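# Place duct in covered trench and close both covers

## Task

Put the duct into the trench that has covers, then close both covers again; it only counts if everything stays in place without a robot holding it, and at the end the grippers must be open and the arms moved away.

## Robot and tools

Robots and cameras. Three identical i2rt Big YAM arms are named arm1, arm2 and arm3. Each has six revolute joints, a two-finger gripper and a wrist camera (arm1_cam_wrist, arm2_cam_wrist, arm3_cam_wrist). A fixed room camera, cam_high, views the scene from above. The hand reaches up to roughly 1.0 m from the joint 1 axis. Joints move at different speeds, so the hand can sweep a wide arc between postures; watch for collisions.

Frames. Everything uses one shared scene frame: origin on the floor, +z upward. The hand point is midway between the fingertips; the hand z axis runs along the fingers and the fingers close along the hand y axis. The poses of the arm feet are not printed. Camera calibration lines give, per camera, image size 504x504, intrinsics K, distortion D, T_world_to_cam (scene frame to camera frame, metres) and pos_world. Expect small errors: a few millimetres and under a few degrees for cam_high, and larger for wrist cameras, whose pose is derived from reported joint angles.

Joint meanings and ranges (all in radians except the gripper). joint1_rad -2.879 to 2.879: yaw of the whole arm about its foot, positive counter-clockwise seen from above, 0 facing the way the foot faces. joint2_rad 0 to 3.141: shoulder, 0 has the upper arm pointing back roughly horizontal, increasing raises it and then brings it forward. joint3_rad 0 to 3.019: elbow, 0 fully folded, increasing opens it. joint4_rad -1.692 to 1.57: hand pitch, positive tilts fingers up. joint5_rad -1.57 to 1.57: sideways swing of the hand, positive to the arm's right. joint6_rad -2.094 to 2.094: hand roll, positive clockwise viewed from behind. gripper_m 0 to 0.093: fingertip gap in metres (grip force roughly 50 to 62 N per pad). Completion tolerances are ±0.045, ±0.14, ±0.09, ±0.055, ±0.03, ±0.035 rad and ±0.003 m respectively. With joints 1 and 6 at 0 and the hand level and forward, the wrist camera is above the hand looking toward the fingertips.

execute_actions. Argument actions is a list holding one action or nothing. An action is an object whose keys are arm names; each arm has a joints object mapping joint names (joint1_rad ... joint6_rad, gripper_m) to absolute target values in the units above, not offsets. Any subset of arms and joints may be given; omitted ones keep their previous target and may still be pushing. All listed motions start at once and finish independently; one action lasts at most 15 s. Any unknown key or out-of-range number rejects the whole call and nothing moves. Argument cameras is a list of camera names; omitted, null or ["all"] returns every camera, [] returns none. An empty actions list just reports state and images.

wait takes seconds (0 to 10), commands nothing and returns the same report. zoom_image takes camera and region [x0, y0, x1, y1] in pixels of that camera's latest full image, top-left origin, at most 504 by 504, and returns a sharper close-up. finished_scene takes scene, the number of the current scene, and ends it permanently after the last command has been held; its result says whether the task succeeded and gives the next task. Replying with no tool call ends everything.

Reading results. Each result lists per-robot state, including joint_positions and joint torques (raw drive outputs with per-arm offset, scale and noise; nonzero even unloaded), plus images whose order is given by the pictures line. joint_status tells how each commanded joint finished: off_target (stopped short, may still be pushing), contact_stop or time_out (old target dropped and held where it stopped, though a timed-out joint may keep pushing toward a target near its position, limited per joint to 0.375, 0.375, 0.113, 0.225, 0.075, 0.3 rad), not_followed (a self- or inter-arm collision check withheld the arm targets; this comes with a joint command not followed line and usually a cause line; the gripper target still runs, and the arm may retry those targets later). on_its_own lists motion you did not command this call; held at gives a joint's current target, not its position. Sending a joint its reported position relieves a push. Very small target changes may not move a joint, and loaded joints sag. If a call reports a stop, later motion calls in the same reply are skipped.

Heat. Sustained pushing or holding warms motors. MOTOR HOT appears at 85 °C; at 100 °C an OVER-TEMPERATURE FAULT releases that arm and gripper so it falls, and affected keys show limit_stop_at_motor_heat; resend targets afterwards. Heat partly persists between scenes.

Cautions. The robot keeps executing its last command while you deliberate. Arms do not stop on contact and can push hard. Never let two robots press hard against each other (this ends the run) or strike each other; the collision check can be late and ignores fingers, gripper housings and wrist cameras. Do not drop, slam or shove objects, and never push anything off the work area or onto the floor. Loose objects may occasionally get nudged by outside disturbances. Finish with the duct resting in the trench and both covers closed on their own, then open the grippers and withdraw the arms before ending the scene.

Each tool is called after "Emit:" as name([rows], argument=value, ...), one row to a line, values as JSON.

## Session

Emit:
execute_actions(actions=[])

Scene clock: 0.00 s.
Joint torques (N m, as the arm reports them, + toward a larger angle): no reading
arm1.joint_positions: joint1_rad=-0.095 joint2_rad=+0.533 joint3_rad=+1.380 joint4_rad=-1.233 joint5_rad=-0.024 joint6_rad=+0.119 gripper_m=+0.094
arm1.joint_status: not commanded
arm1.hand: x=-0.7589 y=-0.0802 z=+1.4921 quat_wxyz=(-0.558, -0.076, -0.826, -0.016) (m; scene frame)
arm2.joint_positions: joint1_rad=+0.438 joint2_rad=+0.638 joint3_rad=+1.342 joint4_rad=-1.428 joint5_rad=+0.038 joint6_rad=-0.488 gripper_m=+0.095
arm2.joint_status: not commanded
arm2.hand: x=-0.0539 y=-0.3349 z=+1.2471 quat_wxyz=(-0.320, +0.854, -0.315, -0.263) (m; scene frame)
arm3.joint_positions: joint1_rad=+0.373 joint2_rad=+0.596 joint3_rad=+1.389 joint4_rad=-1.196 joint5_rad=+0.250 joint6_rad=+0.225 gripper_m=+0.095
arm3.joint_status: not commanded
arm3.hand: x=+0.7365 y=-0.1469 z=+1.5442 quat_wxyz=(-0.065, -0.830, +0.004, +0.554) (m; scene frame)
pictures: arm1_cam_wrist, arm2_cam_wrist, arm3_cam_wrist, cam_high
camera_calibration (this result's frames):
arm1_cam_wrist: T_world_to_cam=[[-0.106471, -0.98978, -0.0948668, -0.0161305], [-0.841135, 0.140537, -0.522246, 0.158055], [0.530241, 0.0241916, -0.847502, 1.79691], [0, 0, 0, 1]] pos_world=[-0.821569, -0.0816483, 1.6039]
arm2_cam_wrist: T_world_to_cam=[[0.700758, 0.613555, 0.36399, -0.213206], [0.693623, -0.705277, -0.146529, -0.00781097], [0.16681, 0.355154, -0.919804, 1.3987], [0, 0, 0, 1]] pos_world=[-0.0784945, -0.37145, 1.36299]
arm3_cam_wrist: T_world_to_cam=[[-0.0629361, 0.992835, -0.101574, 0.352156], [0.842698, -0.0016615, -0.538383, 0.214641], [-0.534695, -0.11948, -0.836556, 1.78871], [0, 0, 0, 1]] pos_world=[0.7977, -0.135561, 1.64768]
Images, in order (width x height): arm1_cam_wrist 504x504, arm2_cam_wrist 504x504, arm3_cam_wrist 504x504, cam_high 504x504.

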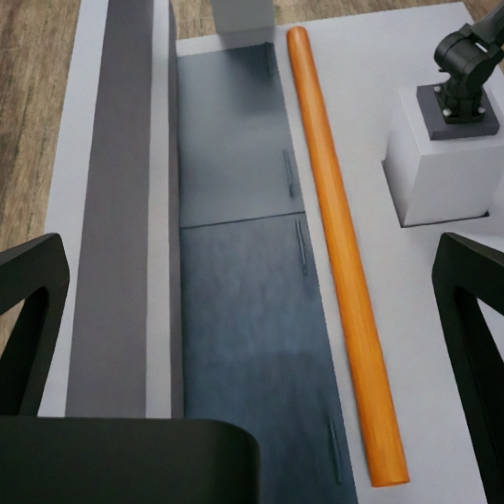

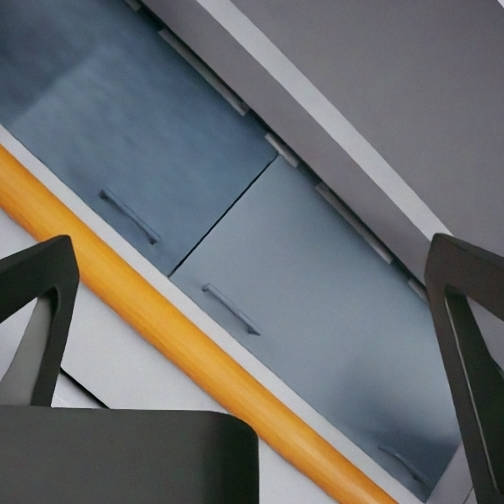

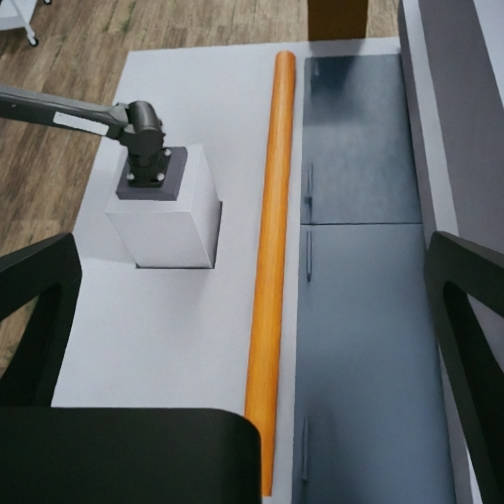

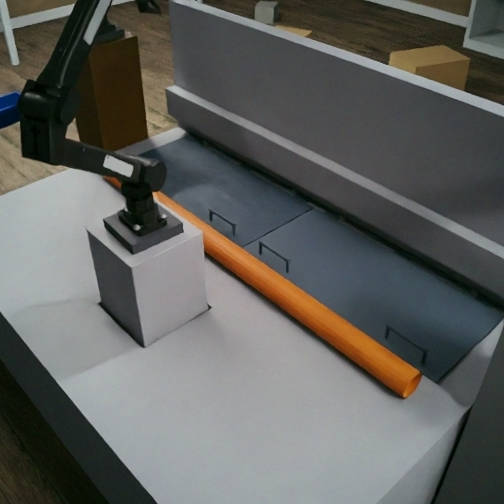

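Emit:
zoom_image(camera="cam_high", region=[330, 270, 504, 444])

Emit:
zoom_image(camera="cam_high", region=[80, 110, 330, 320])

Emit:
zoom_image(camera="arm1_cam_wrist", region=[250, 330, 450, 504])

Emit:
zoom_image(camera="arm3_cam_wrist", region=[200, 330, 400, 504])

Region (330, 270, 504, 444) of cam_high's 504x504 image, scaled by 2.897, with more detail than that image has.

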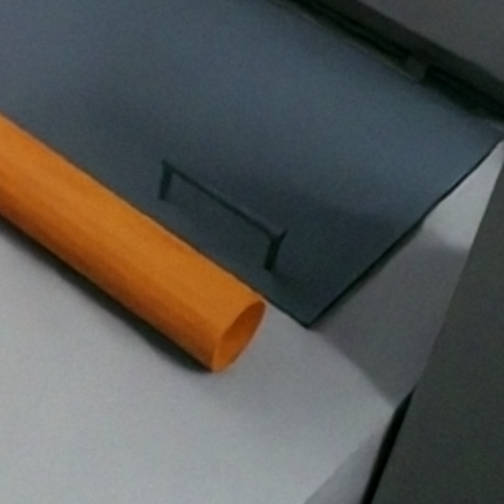

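Region (80, 110, 330, 320) of cam_high's 504x504 image, scaled by 2.016, with more detail than that image has; it fills the top 423 rows of this view, and the rest is white.

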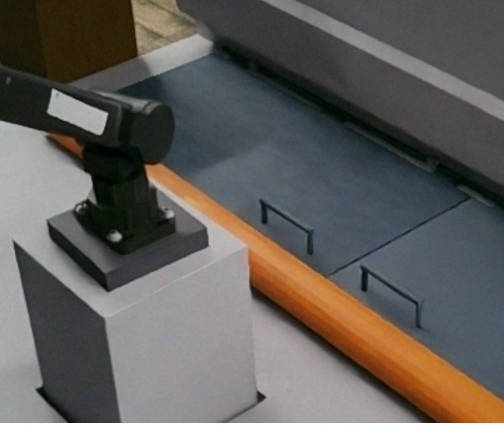

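Region (250, 330, 450, 504) of arm1_cam_wrist's 504x504 image, scaled by 2.520, with more detail than that image has; it fills the top 438 rows of this view, and the rest is white.

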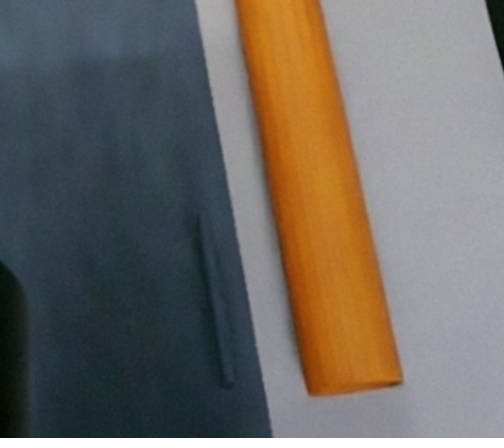

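Region (200, 330, 400, 504) of arm3_cam_wrist's 504x504 image, scaled by 2.520, with more detail than that image has; it fills the top 438 rows of this view, and the rest is white.

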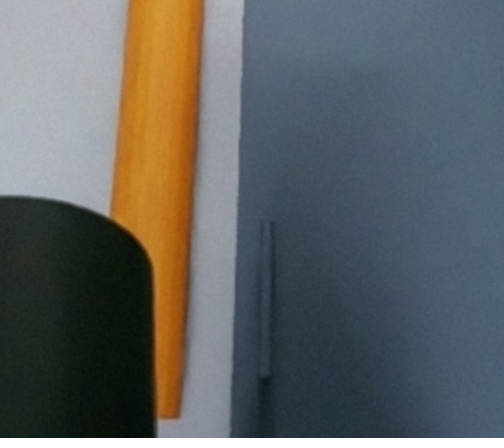

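Emit:
execute_actions([
  {"arm1":{"joints":{"joint1_rad":-0.281,"joint2_rad":2.588,"joint3_rad":0.953,"joint4_rad":0.075,"joint5_rad":0.0,"joint6_rad":-0.268,"gripper_m":0.055}},"arm2":{"joints":{"joint1_rad":0.156,"joint2_rad":1.97,"joint3_rad":0.554,"joint4_rad":-0.142,"joint5_rad":0.0,"joint6_rad":-1.47,"gripper_m":0.093}},"arm3":{"joints":{"joint1_rad":0.158,"joint2_rad":2.726,"joint3_rad":1.056,"joint4_rad":0.12,"joint5_rad":0.0,"joint6_rad":0.169,"gripper_m":0.055}}},
])

Scene clock: 38.57 s.
Joint torques (N m, as the arm reports them, + toward a larger angle): arm1=[ -0.15 -16.81  -0.72   0.92   0.27  -0.1 ] | arm2=[ 0.37 -9.9   1.63  0.73 -0.24 -0.02] | arm3=[ -0.99 -18.41  -0.88   0.86  -0.13  -0.08]
arm1.joint_positions: joint1_rad=-0.270 joint2_rad=+2.593 joint3_rad=+0.952 joint4_rad=+0.065 joint5_rad=-0.004 joint6_rad=-0.258 gripper_m=+0.055
arm1.joint_status: all done
arm1.hand: x=-0.6301 y=-0.1636 z=+0.5608 quat_wxyz=(+0.003, -0.002, -1.000, +0.001) (m; scene frame)
arm2.joint_positions: joint1_rad=+0.159 joint2_rad=+1.959 joint3_rad=+0.547 joint4_rad=-0.161 joint5_rad=+0.002 joint6_rad=-1.462 gripper_m=+0.093
arm2.joint_status: all done
arm2.hand: x=-0.0004 y=-0.2628 z=+0.5847 quat_wxyz=(-0.002, +1.000, +0.001, +0.003) (m; scene frame)
arm3.joint_positions: joint1_rad=+0.168 joint2_rad=+2.736 joint3_rad=+1.052 joint4_rad=+0.109 joint5_rad=+0.002 joint6_rad=+0.179 gripper_m=+0.055
arm3.joint_status: all done
arm3.hand: x=+0.6218 y=-0.1624 z=+0.5596 quat_wxyz=(+0.000, -1.000, +0.001, +0.000) (m; scene frame)
pictures: arm1_cam_wrist, arm2_cam_wrist, arm3_cam_wrist, cam_high
camera_calibration (this result's frames):
arm1_cam_wrist: T_world_to_cam=[[0.0124372, -0.999901, 0.00665249, -0.156997], [-0.805423, -0.0060751, 0.592669, -0.835011], [-0.59257, -0.0127292, -0.805419, 0.204228], [0, 0, 0, 1]] pos_world=[-0.549566, -0.159455, 0.660418]
arm2_cam_wrist: T_world_to_cam=[[-0.00130095, 0.999814, -0.0192608, 0.271465], [0.813246, 0.012266, 0.58179, -0.328331], [0.581918, -0.0149069, -0.813111, 0.595471], [0, 0, 0, 1]] pos_world=[-0.0791485, -0.25851, 0.680433]
arm3_cam_wrist: T_world_to_cam=[[-0.00794572, 0.999937, 0.00787665, 0.166049], [0.819825, 0.00200397, 0.572611, -0.825788], [0.57256, 0.0110073, -0.819789, 0.22516], [0, 0, 0, 1]] pos_world=[0.549403, -0.166862, 0.656131]
Images, in order (width x height): arm1_cam_wrist 504x504, arm2_cam_wrist 504x504, arm3_cam_wrist 504x504, cam_high 504x504.

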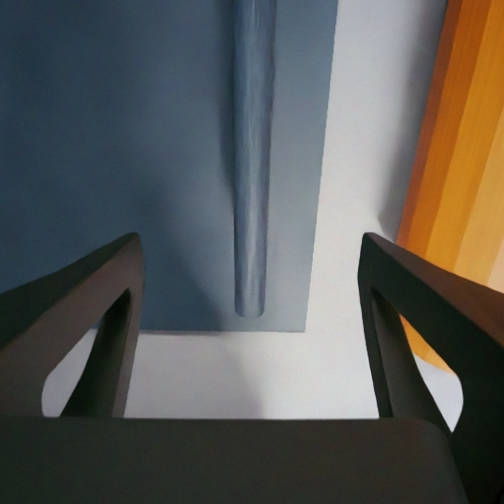

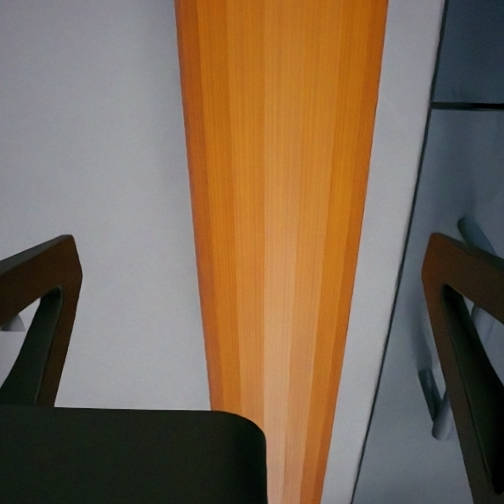

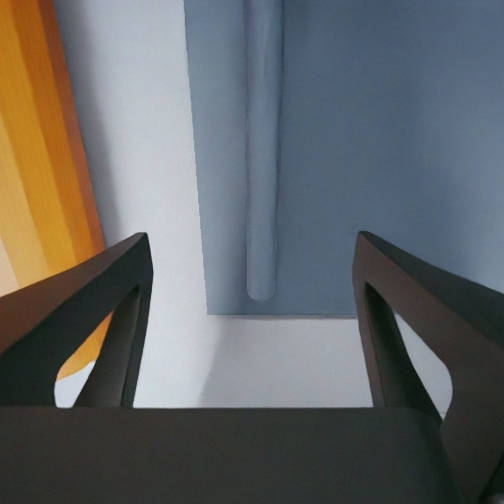

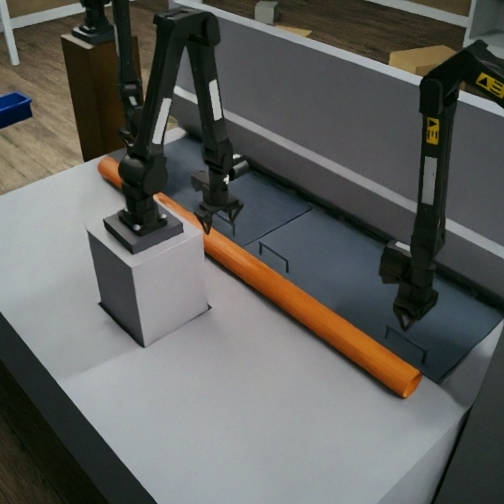

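Emit:
execute_actions([
  {"arm1":{"joints":{"joint2_rad":2.793,"joint3_rad":1.094,"joint4_rad":0.146}},"arm2":{"joints":{"joint1_rad":0.178,"joint2_rad":2.125,"joint3_rad":0.572,"joint4_rad":0.005,"joint6_rad":-1.448}},"arm3":{"joints":{"joint1_rad":0.150,"joint2_rad":2.921,"joint3_rad":1.217,"joint4_rad":0.166,"joint6_rad":0.163}}},
])

Scene clock: 114.97 s.
Joint torques (N m, as the arm reports them, + toward a larger angle): arm1=[ -0.08 -17.88  -1.37   0.47   0.28  -0.1 ] | arm2=[  1.53 -11.14  -0.02   0.76  -0.21   0.13] | arm3=[ -1.29 -18.7   -1.22   0.52  -0.14  -0.08]
arm1.joint_positions: joint1_rad=-0.270 joint2_rad=+2.801 joint3_rad=+1.092 joint4_rad=+0.143 joint5_rad=-0.004 joint6_rad=-0.258 gripper_m=+0.055
arm1.joint_status: all done
arm1.hand: x=-0.6324 y=-0.1636 z=+0.4863 quat_wxyz=(-0.002, -0.002, -1.000, +0.003) (m; scene frame)
arm2.joint_positions: joint1_rad=+0.170 joint2_rad=+2.120 joint3_rad=+0.571 joint4_rad=-0.014 joint5_rad=+0.002 joint6_rad=-1.456 gripper_m=+0.093
arm2.joint_status: all done
arm2.hand: x=-0.0034 y=-0.2629 z=+0.5428 quat_wxyz=(-0.007, +1.000, +0.004, +0.002) (m; scene frame)
arm3.joint_positions: joint1_rad=+0.165 joint2_rad=+2.932 joint3_rad=+1.215 joint4_rad=+0.163 joint5_rad=+0.002 joint6_rad=+0.172 gripper_m=+0.055
arm3.joint_status: all done
arm3.hand: x=+0.6193 y=-0.1617 z=+0.4868 quat_wxyz=(-0.002, -1.000, -0.001, +0.009) (m; scene frame)
pictures: arm1_cam_wrist, arm2_cam_wrist, arm3_cam_wrist, cam_high
camera_calibration (this result's frames):
arm1_cam_wrist: T_world_to_cam=[[0.0124374, -0.999879, 0.00933496, -0.15776], [-0.811064, -0.0046277, 0.584939, -0.792288], [-0.584825, -0.0148464, -0.811024, 0.150175], [0, 0, 0, 1]] pos_world=[-0.552808, -0.159178, 0.586708]
arm2_cam_wrist: T_world_to_cam=[[-0.00708146, 0.999934, -0.00903847, 0.265153], [0.813859, 0.011015, 0.580958, -0.301385], [0.581019, -0.00324201, -0.813883, 0.566669], [0, 0, 0, 1]] pos_world=[-0.0820833, -0.259979, 0.638692]
arm3_cam_wrist: T_world_to_cam=[[-0.0104532, 0.999935, 0.00457258, 0.169114], [0.83105, 0.00614444, 0.556164, -0.780299], [0.5561, 0.00961375, -0.83106, 0.182291], [0, 0, 0, 1]] pos_world=[0.548863, -0.166061, 0.584696]
Images, in order (width x height): arm1_cam_wrist 504x504, arm2_cam_wrist 504x504, arm3_cam_wrist 504x504, cam_high 504x504.

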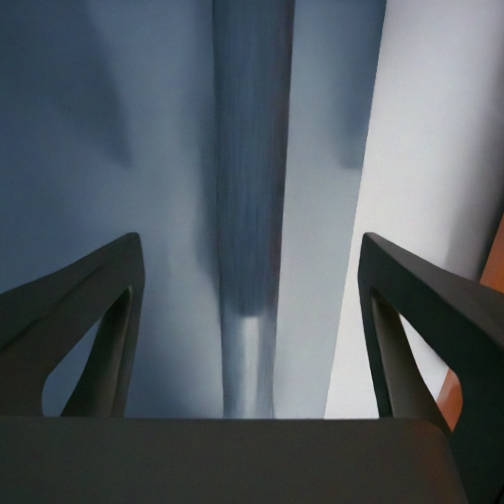

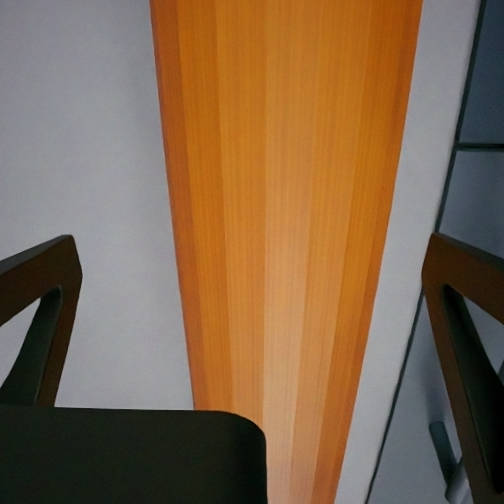

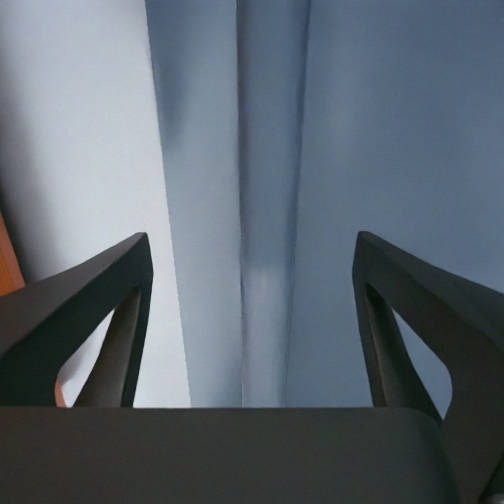

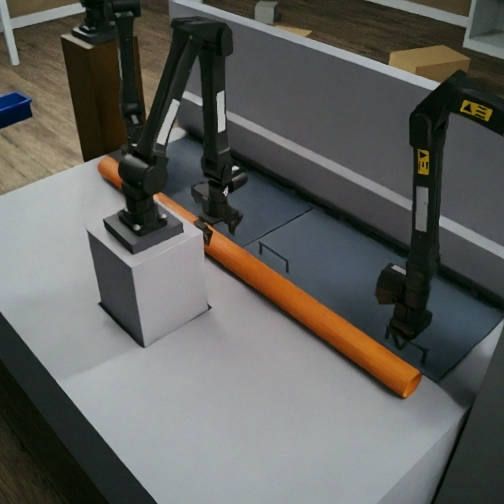

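Emit:
execute_actions([
  {"arm1":{"joints":{"gripper_m":0.003}},"arm3":{"joints":{"gripper_m":0.003}},"arm2":{"joints":{"joint2_rad":2.335,"joint3_rad":0.757,"joint4_rad":-0.122}}},
])

Scene clock: 133.80 s.
Joint torques (N m, as the arm reports them, + toward a larger angle): arm1=[ -0.16 -17.54  -1.3    0.65   0.34  -0.13] | arm2=[  1.52 -12.85   0.12  -0.7   -0.16   0.1 ] | arm3=[ -0.82 -18.75  -1.25   0.58  -0.29  -0.04]
arm1.joint_positions: joint1_rad=-0.270 joint2_rad=+2.801 joint3_rad=+1.092 joint4_rad=+0.143 joint5_rad=-0.006 joint6_rad=-0.257 gripper_m=+0.010
arm1.joint_status: gripper_m off_target (ended at +0.010, target +0.003)
arm1.hand: x=-0.6323 y=-0.1633 z=+0.4863 quat_wxyz=(-0.003, -0.002, -1.000, +0.002) (m; scene frame)
arm2.joint_positions: joint1_rad=+0.170 joint2_rad=+2.329 joint3_rad=+0.752 joint4_rad=-0.109 joint5_rad=+0.001 joint6_rad=-1.456 gripper_m=+0.093
arm2.joint_status: all done
arm2.hand: x=-0.0051 y=-0.2493 z=+0.4851 quat_wxyz=(+0.054, +0.999, +0.003, +0.009) (m; scene frame)
arm3.joint_positions: joint1_rad=+0.159 joint2_rad=+2.932 joint3_rad=+1.215 joint4_rad=+0.163 joint5_rad=+0.006 joint6_rad=+0.170 gripper_m=+0.010
arm3.joint_status: gripper_m off_target (ended at +0.010, target +0.003)
arm3.hand: x=+0.6189 y=-0.1590 z=+0.4868 quat_wxyz=(+0.000, -1.000, +0.001, +0.010) (m; scene frame)
pictures: arm1_cam_wrist, arm2_cam_wrist, arm3_cam_wrist, cam_high
camera_calibration (this result's frames):
arm1_cam_wrist: T_world_to_cam=[[0.0109184, -0.999912, 0.00749114, -0.157513], [-0.811363, -0.00448044, 0.584525, -0.792181], [-0.58444, -0.0124601, -0.811341, 0.151016], [0, 0, 0, 1]] pos_world=[-0.552767, -0.159167, 0.586755]
arm2_cam_wrist: T_world_to_cam=[[-0.00479073, 0.991397, -0.130802, 0.308015], [0.805859, 0.0812759, 0.586503, -0.251864], [0.592088, -0.102598, -0.799315, 0.488835], [0, 0, 0, 1]] pos_world=[-0.0849909, -0.234741, 0.578742]
arm3_cam_wrist: T_world_to_cam=[[-0.00695014, 0.999944, 0.00799811, 0.162559], [0.831381, 0.00133374, 0.555701, -0.780674], [0.555659, 0.0105117, -0.831344, 0.183074], [0, 0, 0, 1]] pos_world=[0.548441, -0.163433, 0.584718]
Images, in order (width x height): arm1_cam_wrist 504x504, arm2_cam_wrist 504x504, arm3_cam_wrist 504x504, cam_high 504x504.

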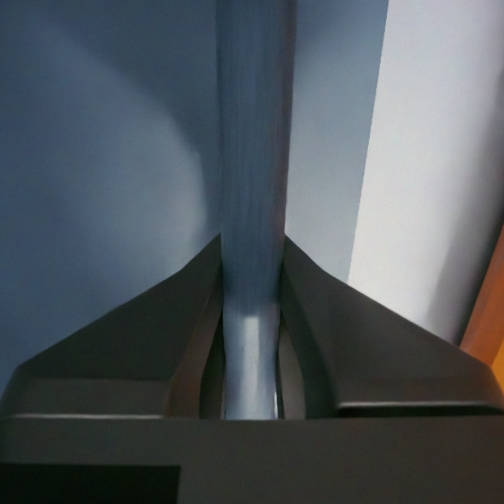

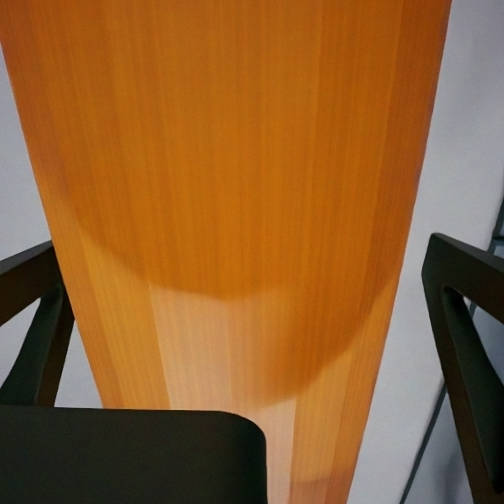

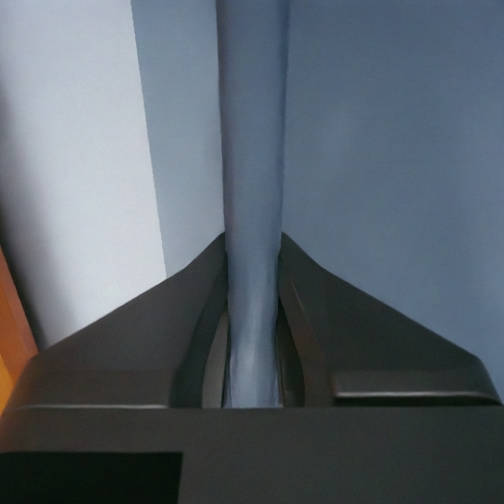

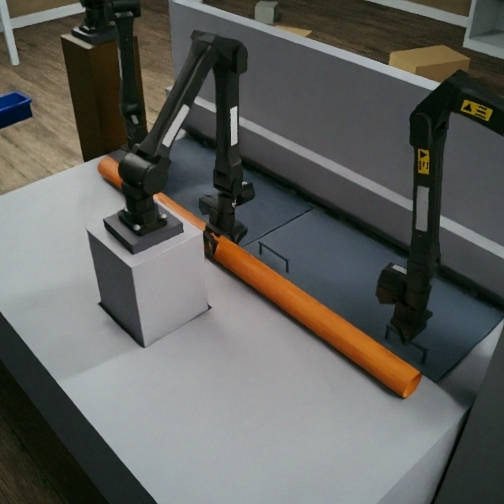

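Emit:
execute_actions([
  {"arm1":{"joints":{"joint1_rad":-0.168,"joint2_rad":2.49,"joint3_rad":0.865,"joint4_rad":0.063,"joint6_rad":-0.155}},"arm3":{"joints":{"joint1_rad":0.06,"joint2_rad":2.63,"joint3_rad":0.97,"joint4_rad":0.10,"joint6_rad":0.073}},"arm2":{"joints":{"joint1_rad":0.198,"joint2_rad":2.366,"joint3_rad":0.660,"joint4_rad":-0.02,"joint6_rad":-1.425}}},
], cameras=["cam_high","arm2_cam_wrist"])

Scene clock: 152.87 s.
Joint torques (N m, as the arm reports them, + toward a larger angle): arm1=[  2.24 -22.23  -3.74  -0.45  -0.73   0.11] | arm2=[  1.15 -11.08  -1.3   -0.02  -0.2    0.11] | arm3=[ -1.62 -23.16  -4.04  -0.7    0.95  -0.11]
arm1.joint_positions: joint1_rad=-0.191 joint2_rad=+2.551 joint3_rad=+0.899 joint4_rad=+0.086 joint5_rad=+0.026 joint6_rad=-0.169 gripper_m=+0.010
arm1.joint_status: all done
arm1.hand: x=-0.6325 y=-0.1398 z=+0.5760 quat_wxyz=(+0.000, -0.007, -1.000, +0.017) (m; scene frame)
arm2.joint_positions: joint1_rad=+0.191 joint2_rad=+2.348 joint3_rad=+0.664 joint4_rad=-0.025 joint5_rad=+0.001 joint6_rad=-1.434 gripper_m=+0.093
arm2.joint_status: all done
arm2.hand: x=-0.0052 y=-0.2921 z=+0.4820 quat_wxyz=(+0.065, +0.998, +0.003, +0.012) (m; scene frame)
arm3.joint_positions: joint1_rad=+0.077 joint2_rad=+2.692 joint3_rad=+1.007 joint4_rad=+0.123 joint5_rad=-0.023 joint6_rad=+0.085 gripper_m=+0.010
arm3.joint_status: all done
arm3.hand: x=+0.6194 y=-0.1345 z=+0.5761 quat_wxyz=(-0.013, -1.000, +0.000, +0.005) (m; scene frame)
pictures: arm2_cam_wrist, cam_high
camera_calibration (this result's frames):
arm2_cam_wrist: T_world_to_cam=[[-0.00324072, 0.988136, -0.153547, 0.360103], [0.80201, 0.0942833, 0.589822, -0.244264], [0.597302, -0.121235, -0.792801, 0.473557], [0, 0, 0, 1]] pos_world=[-0.0857872, -0.275388, 0.574802]
Images, in order (width x height): arm2_cam_wrist 504x504, cam_high 504x504.

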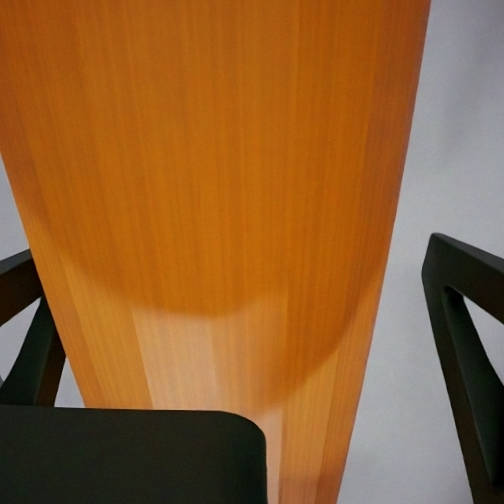

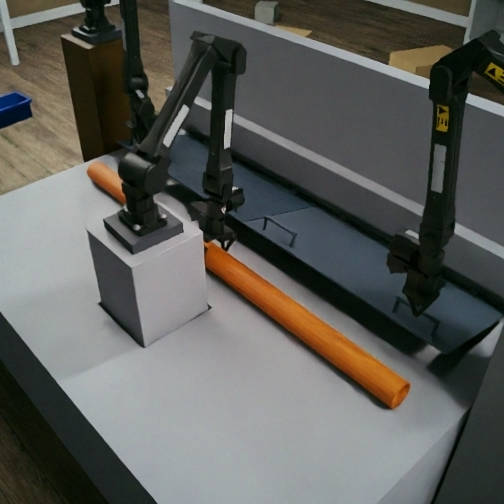

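Emit:
execute_actions(actions=[])

Scene clock: 162.40 s.
Joint torques (N m, as the arm reports them, + toward a larger angle): arm1=[  2.05 -22.09  -3.74  -0.45  -0.72   0.1 ] | arm2=[  1.22 -10.73  -1.25   0.06  -0.19   0.12] | arm3=[ -1.56 -23.12  -3.99  -0.72   0.93  -0.1 ]
arm1.joint_positions: joint1_rad=-0.191 joint2_rad=+2.551 joint3_rad=+0.899 joint4_rad=+0.086 joint5_rad=+0.026 joint6_rad=-0.169 gripper_m=+0.010
arm1.joint_status: all done
arm1.hand: x=-0.6325 y=-0.1398 z=+0.5760 quat_wxyz=(+0.000, -0.007, -1.000, +0.017) (m; scene frame)
arm2.joint_positions: joint1_rad=+0.191 joint2_rad=+2.348 joint3_rad=+0.664 joint4_rad=-0.025 joint5_rad=+0.001 joint6_rad=-1.434 gripper_m=+0.093
arm2.joint_status: all done
arm2.hand: x=-0.0052 y=-0.2921 z=+0.4820 quat_wxyz=(+0.065, +0.998, +0.003, +0.012) (m; scene frame)
arm3.joint_positions: joint1_rad=+0.077 joint2_rad=+2.692 joint3_rad=+1.007 joint4_rad=+0.123 joint5_rad=-0.023 joint6_rad=+0.085 gripper_m=+0.010
arm3.joint_status: all done
arm3.hand: x=+0.6194 y=-0.1345 z=+0.5761 quat_wxyz=(-0.013, -1.000, +0.000, +0.005) (m; scene frame)
pictures: arm1_cam_wrist, arm2_cam_wrist, arm3_cam_wrist, cam_high
camera_calibration (this result's frames):
arm1_cam_wrist: T_world_to_cam=[[0.00249537, -0.999257, 0.038462, -0.157787], [-0.807778, 0.0206586, 0.589125, -0.841492], [-0.589482, -0.0325389, -0.807126, 0.215574], [0, 0, 0, 1]] pos_world=[-0.552268, -0.133272, 0.675808]
arm2_cam_wrist: T_world_to_cam=[[-0.00324072, 0.988136, -0.153547, 0.360103], [0.80201, 0.0942833, 0.589822, -0.244264], [0.597302, -0.121235, -0.792801, 0.473557], [0, 0, 0, 1]] pos_world=[-0.0857872, -0.275388, 0.574802]
arm3_cam_wrist: T_world_to_cam=[[-0.00963446, 0.999789, -0.0181357, 0.154], [0.825818, 0.0181822, 0.563643, -0.829662], [0.563854, -0.0095464, -0.825819, 0.245901], [0, 0, 0, 1]] pos_world=[0.547981, -0.136535, 0.673495]
Images, in order (width x height): arm1_cam_wrist 504x504, arm2_cam_wrist 504x504, arm3_cam_wrist 504x504, cam_high 504x504.

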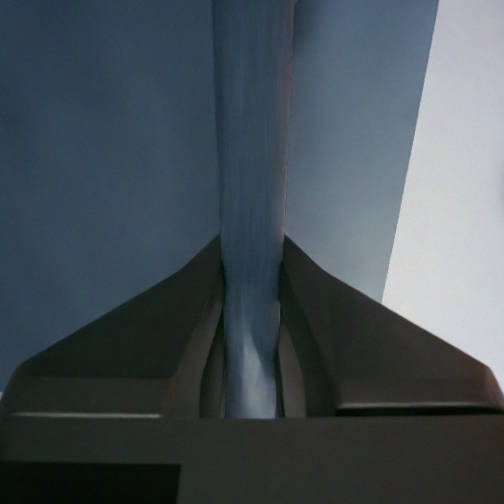

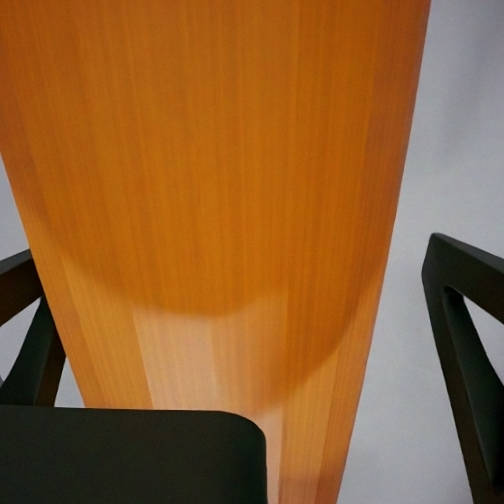

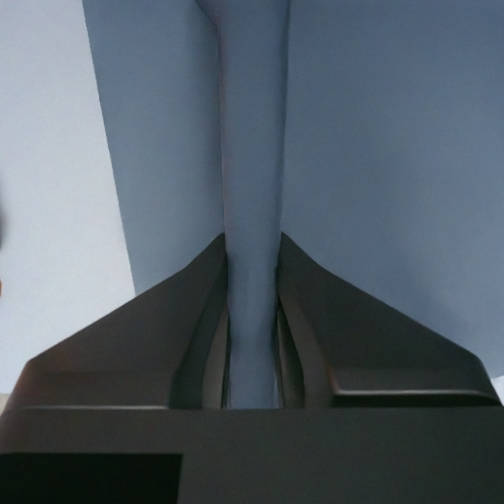

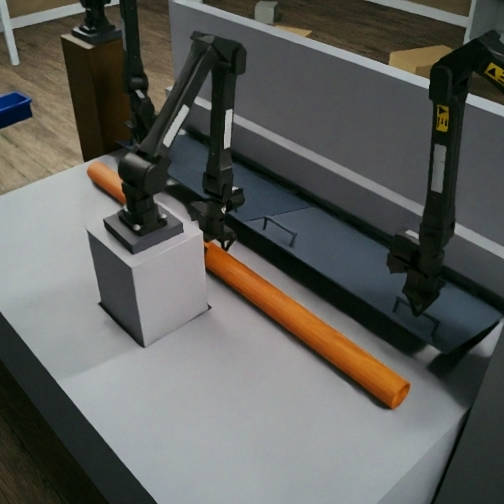

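Emit:
execute_actions([
  {"arm1":{"joints":{"joint1_rad":0.068,"joint2_rad":2.139,"joint3_rad":0.70,"joint4_rad":-0.127,"joint6_rad":0.075}},"arm3":{"joints":{"joint1_rad":-0.158,"joint2_rad":2.296,"joint3_rad":0.786,"joint4_rad":-0.05,"joint6_rad":-0.135}},"arm2":{"joints":{"gripper_m":0.055}}},
])

Scene clock: 164.40 s.
Joint torques (N m, as the arm reports them, + toward a larger angle): arm1=[  2.13 -19.02  -0.86  -0.61  -1.13   0.11] | arm2=[  1.6  -10.97  -0.7    0.07  -0.08   0.15] | arm3=[ -1.17 -21.2   -2.02  -0.89   1.02  -0.04]
arm1.joint_positions: joint1_rad=+0.042 joint2_rad=+2.185 joint3_rad=+0.719 joint4_rad=-0.100 joint5_rad=+0.039 joint6_rad=+0.062 gripper_m=+0.010
arm1.joint_status: all done
arm1.hand: x=-0.6337 y=-0.0619 z=+0.6922 quat_wxyz=(-0.003, -0.006, -1.000, +0.023) (m; scene frame)
arm2.joint_positions: joint1_rad=+0.191 joint2_rad=+2.350 joint3_rad=+0.654 joint4_rad=-0.026 joint5_rad=-0.001 joint6_rad=-1.434 gripper_m=+0.075
arm2.joint_status: gripper_m off_target (ended at +0.075, target +0.055)
arm2.hand: x=-0.0046 y=-0.2991 z=+0.4824 quat_wxyz=(+0.071, +0.997, +0.003, +0.012) (m; scene frame)
arm3.joint_positions: joint1_rad=-0.145 joint2_rad=+2.349 joint3_rad=+0.811 joint4_rad=-0.023 joint5_rad=-0.025 joint6_rad=-0.130 gripper_m=+0.010
arm3.joint_status: all done
arm3.hand: x=+0.6208 y=-0.0568 z=+0.6923 quat_wxyz=(-0.013, -1.000, +0.003, +0.008) (m; scene frame)
pictures: arm1_cam_wrist, arm2_cam_wrist, arm3_cam_wrist, cam_high
camera_calibration (this result's frames):
arm1_cam_wrist: T_world_to_cam=[[0.00384343, -0.998706, 0.0507038, -0.0920194], [-0.811774, 0.0264934, 0.58337, -0.910711], [-0.583959, -0.0434022, -0.810622, 0.316388], [0, 0, 0, 1]] pos_world=[-0.55418, -0.0540406, 0.792419]
arm2_cam_wrist: T_world_to_cam=[[-0.00371242, 0.98616, -0.165757, 0.372336], [0.802106, 0.101923, 0.58842, -0.241436], [0.597171, -0.13077, -0.791382, 0.469121], [0, 0, 0, 1]] pos_world=[-0.085106, -0.281228, 0.575037]
arm3_cam_wrist: T_world_to_cam=[[-0.00282508, 0.999826, -0.0184638, 0.0744884], [0.829452, 0.0126563, 0.558435, -0.896726], [0.558571, -0.0137372, -0.829343, 0.347242], [0, 0, 0, 1]] pos_world=[0.550042, -0.0583561, 0.790121]
Images, in order (width x height): arm1_cam_wrist 504x504, arm2_cam_wrist 504x504, arm3_cam_wrist 504x504, cam_high 504x504.

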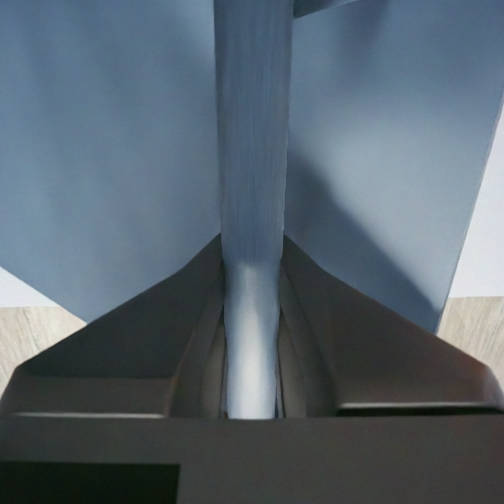

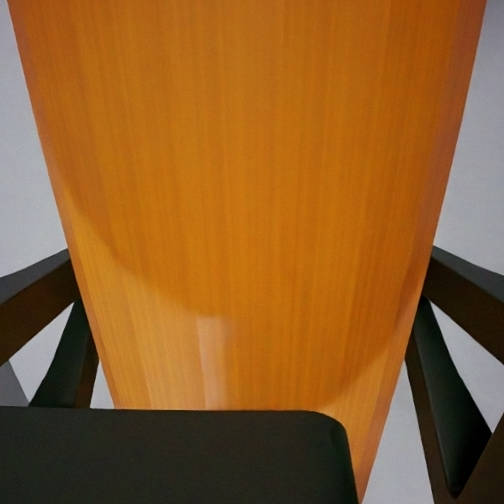

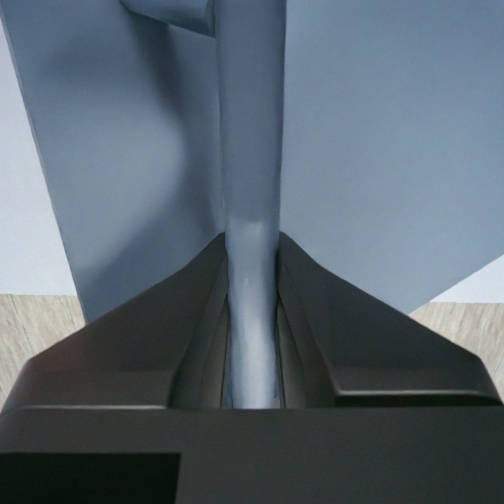

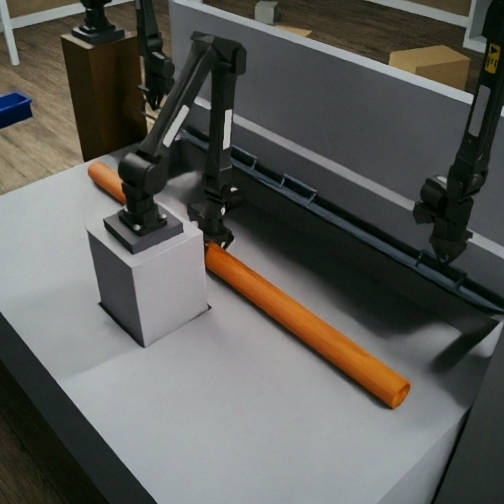

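Emit:
execute_actions([
  {"arm1":{"joints":{"joint1_rad":0.415,"joint2_rad":1.90,"joint3_rad":0.765,"joint4_rad":-0.40,"joint6_rad":0.425}},"arm3":{"joints":{"joint1_rad":-0.505,"joint2_rad":2.06,"joint3_rad":0.845,"joint4_rad":-0.32,"joint6_rad":-0.48}},"arm2":{"joints":{"joint1_rad":0.15,"joint2_rad":2.03,"joint3_rad":0.75,"joint4_rad":-0.22,"joint6_rad":-1.47}}},
])

Scene clock: 183.73 s.
Joint torques (N m, as the arm reports them, + toward a larger angle): arm1=[  4.02 -20.2    4.65  -1.26  -1.94   0.31] | arm2=[  0.65 -16.41   3.17  -0.2    0.05   0.03] | arm3=[ -3.66 -22.19   2.37  -0.97   2.09  -0.25]
arm1.joint_positions: joint1_rad=+0.363 joint2_rad=+1.962 joint3_rad=+0.743 joint4_rad=-0.361 joint5_rad=+0.064 joint6_rad=+0.389 gripper_m=+0.010
arm1.joint_status: joint1_rad time_out (moved +0.322 of +0.373); joint6_rad time_out (moved +0.327 of +0.363); the others done
arm1.on_its_own: joint1_rad reads +0.363 and still pushes toward +0.415 since a time_out; joint6_rad reads +0.389 and still pushes toward +0.425 since a time_out
arm1.hand: x=-0.6323 y=+0.0485 z=+0.7668 quat_wxyz=(-0.007, -0.008, -0.999, +0.035) (m; scene frame)
arm2.joint_positions: joint1_rad=+0.155 joint2_rad=+2.066 joint3_rad=+0.731 joint4_rad=-0.210 joint5_rad=-0.004 joint6_rad=-1.467 gripper_m=+0.075
arm2.joint_status: all done
arm2.hand: x=-0.0076 y=-0.1940 z=+0.5670 quat_wxyz=(-0.016, +1.000, +0.002, -0.002) (m; scene frame)
arm3.joint_positions: joint1_rad=-0.463 joint2_rad=+2.124 joint3_rad=+0.837 joint4_rad=-0.293 joint5_rad=-0.051 joint6_rad=-0.452 gripper_m=+0.011
arm3.joint_status: all done
arm3.hand: x=+0.6217 y=+0.0599 z=+0.7718 quat_wxyz=(-0.026, -1.000, +0.001, +0.008) (m; scene frame)
pictures: arm1_cam_wrist, arm2_cam_wrist, arm3_cam_wrist, cam_high
camera_calibration (this result's frames):
arm1_cam_wrist: T_world_to_cam=[[-0.00105179, -0.997233, 0.074336, -0.00681607], [-0.816246, 0.0438004, 0.576042, -0.954032], [-0.577704, -0.0600706, -0.814033, 0.389852], [0, 0, 0, 1]] pos_world=[-0.553513, 0.0584084, 0.867422]
arm2_cam_wrist: T_world_to_cam=[[-0.00347341, 0.999963, 0.00782877, 0.186916], [0.818225, -0.00165876, 0.574896, -0.311789], [0.574888, 0.00840254, -0.818189, 0.593637], [0, 0, 0, 1]] pos_world=[-0.0855119, -0.192414, 0.66349]
arm3_cam_wrist: T_world_to_cam=[[-0.00801648, 0.998984, -0.044337, -0.0175569], [0.8292, 0.0314222, 0.558067, -0.943985], [0.558894, -0.0322906, -0.82861, 0.414616], [0, 0, 0, 1]] pos_world=[0.550885, 0.0605894, 0.869584]
Images, in order (width x height): arm1_cam_wrist 504x504, arm2_cam_wrist 504x504, arm3_cam_wrist 504x504, cam_high 504x504.

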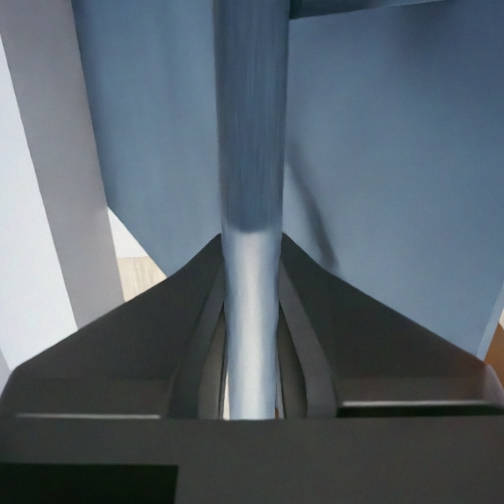

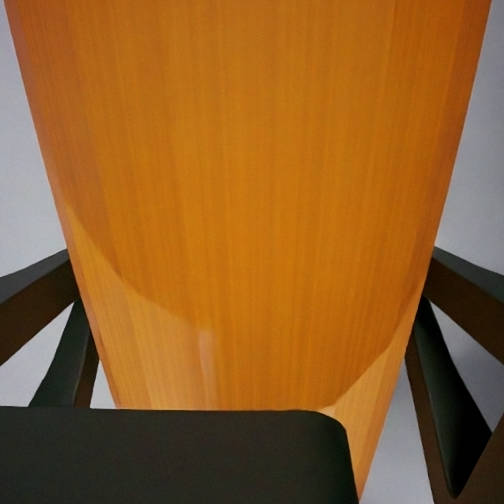

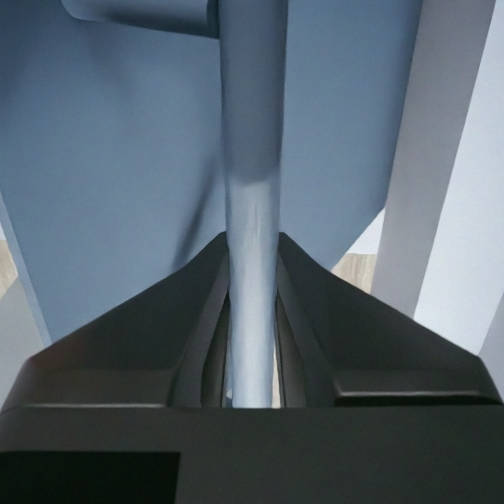

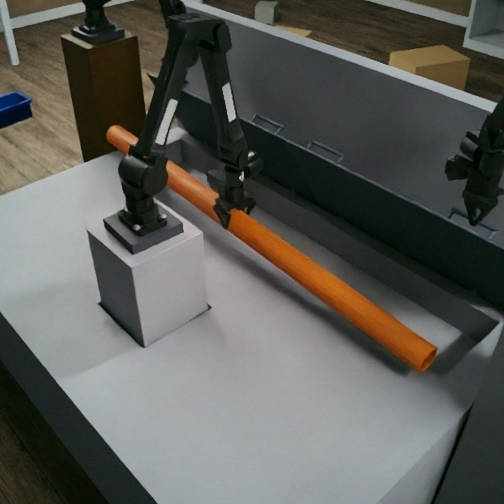

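Emit:
execute_actions([
  {"arm2":{"joints":{"joint1_rad":0.122,"joint2_rad":2.155,"joint3_rad":1.135,"joint4_rad":-0.41,"joint6_rad":-1.505}}},
], cameras=["cam_high","arm2_cam_wrist"])

Scene clock: 186.43 s.
Joint torques (N m, as the arm reports them, + toward a larger angle): arm1=[  4.02 -20.31   4.59  -1.22  -1.93   0.31] | arm2=[ -0.02 -23.82   5.28  -0.14   0.08   0.04] | arm3=[ -3.91 -22.14   2.37  -0.89   1.99  -0.23]
arm1.joint_positions: joint1_rad=+0.363 joint2_rad=+1.962 joint3_rad=+0.743 joint4_rad=-0.361 joint5_rad=+0.064 joint6_rad=+0.389 gripper_m=+0.010
arm1.joint_status: not commanded
arm1.on_its_own: joint1_rad reads +0.363 and still pushes toward +0.415 since a time_out; joint6_rad reads +0.389 and still pushes toward +0.425 since a time_out
arm1.hand: x=-0.6323 y=+0.0485 z=+0.7668 quat_wxyz=(-0.007, -0.008, -0.999, +0.035) (m; scene frame)
arm2.joint_positions: joint1_rad=+0.127 joint2_rad=+2.234 joint3_rad=+1.097 joint4_rad=-0.400 joint5_rad=-0.005 joint6_rad=-1.502 gripper_m=+0.075
arm2.joint_status: all done
arm2.hand: x=-0.0073 y=-0.0730 z=+0.5484 quat_wxyz=(-0.020, +1.000, +0.005, -0.002) (m; scene frame)
arm3.joint_positions: joint1_rad=-0.462 joint2_rad=+2.124 joint3_rad=+0.837 joint4_rad=-0.294 joint5_rad=-0.048 joint6_rad=-0.454 gripper_m=+0.011
arm3.joint_status: not commanded
arm3.hand: x=+0.6217 y=+0.0599 z=+0.7718 quat_wxyz=(-0.025, -1.000, -0.001, +0.007) (m; scene frame)
pictures: arm2_cam_wrist, cam_high
camera_calibration (this result's frames):
arm2_cam_wrist: T_world_to_cam=[[-0.0103811, 0.999819, 0.0159327, 0.061582], [0.81871, -0.000649654, 0.574206, -0.300671], [0.574113, 0.0190052, -0.818556, 0.578201], [0, 0, 0, 1]] pos_world=[-0.0851508, -0.072755, 0.644955]
Images, in order (width x height): arm2_cam_wrist 504x504, cam_high 504x504.

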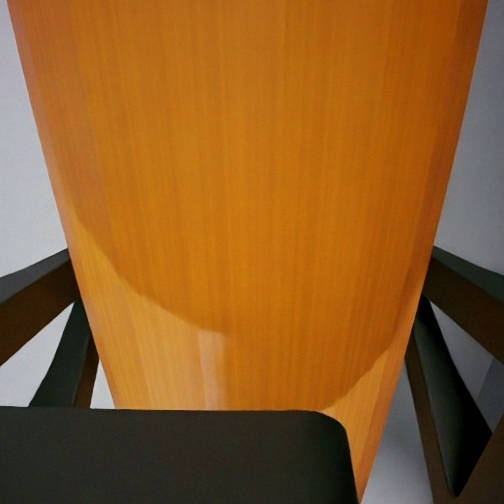

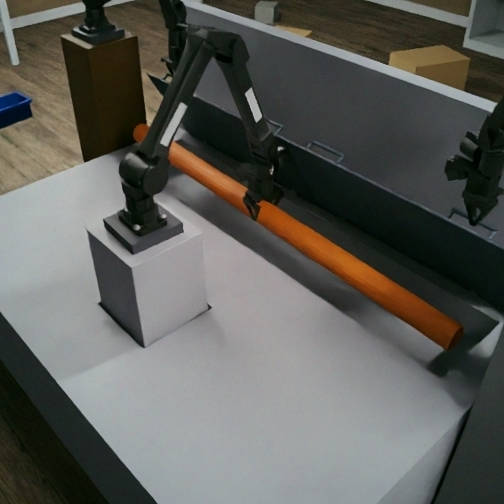

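Emit:
execute_actions([
  {"arm2":{"joints":{"joint1_rad":0.126,"joint2_rad":2.312,"joint3_rad":1.193,"joint4_rad":-0.332}}},
], cameras=["cam_high"])

Emit:
execute_actions([
  {"arm2":{"joints":{"joint2_rad":2.529,"joint3_rad":1.344,"joint4_rad":-0.272,"joint6_rad":-1.495}}},
], cameras=["cam_high","arm2_cam_wrist"])

Scene clock: 200.07 s.
Joint torques (N m, as the arm reports them, + toward a larger angle): arm1=[  3.99 -20.25   4.6   -1.28  -1.93   0.32] | arm2=[  0.76 -24.45   4.29   0.36   0.04   0.02] | arm3=[ -3.85 -22.18   2.33  -0.88   1.99  -0.23]
arm1.joint_positions: joint1_rad=+0.363 joint2_rad=+1.962 joint3_rad=+0.743 joint4_rad=-0.361 joint5_rad=+0.064 joint6_rad=+0.389 gripper_m=+0.010
arm1.joint_status: not commanded
arm1.on_its_own: joint1_rad reads +0.363 and still pushes toward +0.415 since a time_out; joint6_rad reads +0.389 and still pushes toward +0.425 since a time_out
arm1.hand: x=-0.6323 y=+0.0485 z=+0.7668 quat_wxyz=(-0.007, -0.008, -0.999, +0.035) (m; scene frame)
arm2.joint_positions: joint1_rad=+0.127 joint2_rad=+2.384 joint3_rad=+1.162 joint4_rad=-0.337 joint5_rad=-0.004 joint6_rad=-1.503 gripper_m=+0.075
arm2.joint_status: all done
arm2.hand: x=-0.0069 y=-0.0728 z=+0.4903 quat_wxyz=(-0.009, +1.000, +0.005, -0.001) (m; scene frame)
arm3.joint_positions: joint1_rad=-0.462 joint2_rad=+2.124 joint3_rad=+0.837 joint4_rad=-0.294 joint5_rad=-0.048 joint6_rad=-0.454 gripper_m=+0.011
arm3.joint_status: not commanded
arm3.hand: x=+0.6217 y=+0.0599 z=+0.7718 quat_wxyz=(-0.025, -1.000, -0.001, +0.007) (m; scene frame)
pictures: cam_high
Images, in order (width x height): cam_high 504x504.

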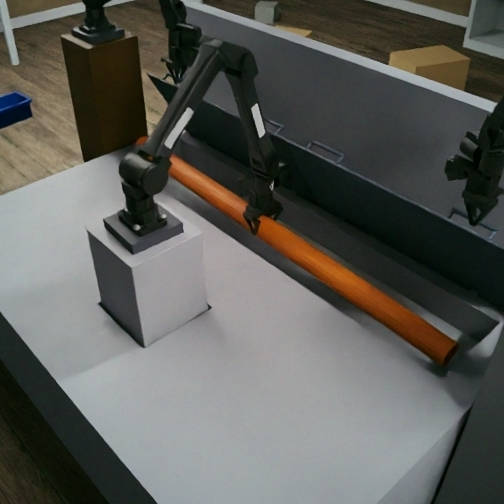

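Scene clock: 202.00 s.
Joint torques (N m, as the arm reports them, + toward a larger angle): arm1=[  4.06 -20.19   4.64  -1.22  -1.93   0.31] | arm2=[  1.03 -26.22   3.82  -0.07  -0.09   0.11] | arm3=[ -3.81 -22.18   2.33  -0.92   1.99  -0.23]
arm1.joint_positions: joint1_rad=+0.363 joint2_rad=+1.962 joint3_rad=+0.743 joint4_rad=-0.361 joint5_rad=+0.064 joint6_rad=+0.389 gripper_m=+0.010
arm1.joint_status: not commanded
arm1.on_its_own: joint1_rad reads +0.363 and still pushes toward +0.415 since a time_out; joint6_rad reads +0.389 and still pushes toward +0.425 since a time_out
arm1.hand: x=-0.6323 y=+0.0485 z=+0.7668 quat_wxyz=(-0.007, -0.008, -0.999, +0.035) (m; scene frame)
arm2.joint_positions: joint1_rad=+0.127 joint2_rad=+2.599 joint3_rad=+1.317 joint4_rad=-0.273 joint5_rad=-0.002 joint6_rad=-1.500 gripper_m=+0.075
arm2.joint_status: all done
arm2.hand: x=-0.0076 y=-0.0552 z=+0.4096 quat_wxyz=(-0.011, +1.000, +0.004, +0.000) (m; scene frame)
arm3.joint_positions: joint1_rad=-0.462 joint2_rad=+2.124 joint3_rad=+0.837 joint4_rad=-0.294 joint5_rad=-0.048 joint6_rad=-0.454 gripper_m=+0.011
arm3.joint_status: not commanded
arm3.hand: x=+0.6217 y=+0.0599 z=+0.7718 quat_wxyz=(-0.025, -1.000, -0.001, +0.007) (m; scene frame)
pictures: arm2_cam_wrist, cam_high
camera_calibration (this result's frames):
arm2_cam_wrist: T_world_to_cam=[[-0.00757283, 0.999971, -0.000955736, 0.0529652], [0.816018, 0.00673216, 0.577988, -0.221916], [0.577978, 0.00359711, -0.816045, 0.462573], [0, 0, 0, 1]] pos_world=[-0.0858685, -0.0531336, 0.505796]
Images, in order (width x height): arm2_cam_wrist 504x504, cam_high 504x504.

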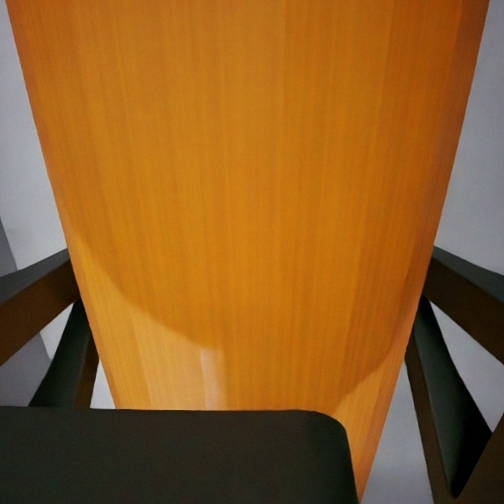

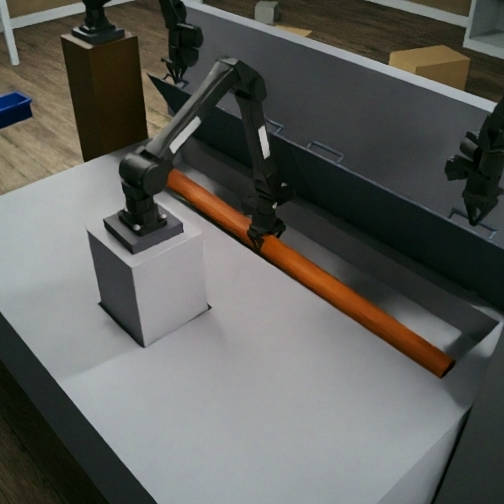

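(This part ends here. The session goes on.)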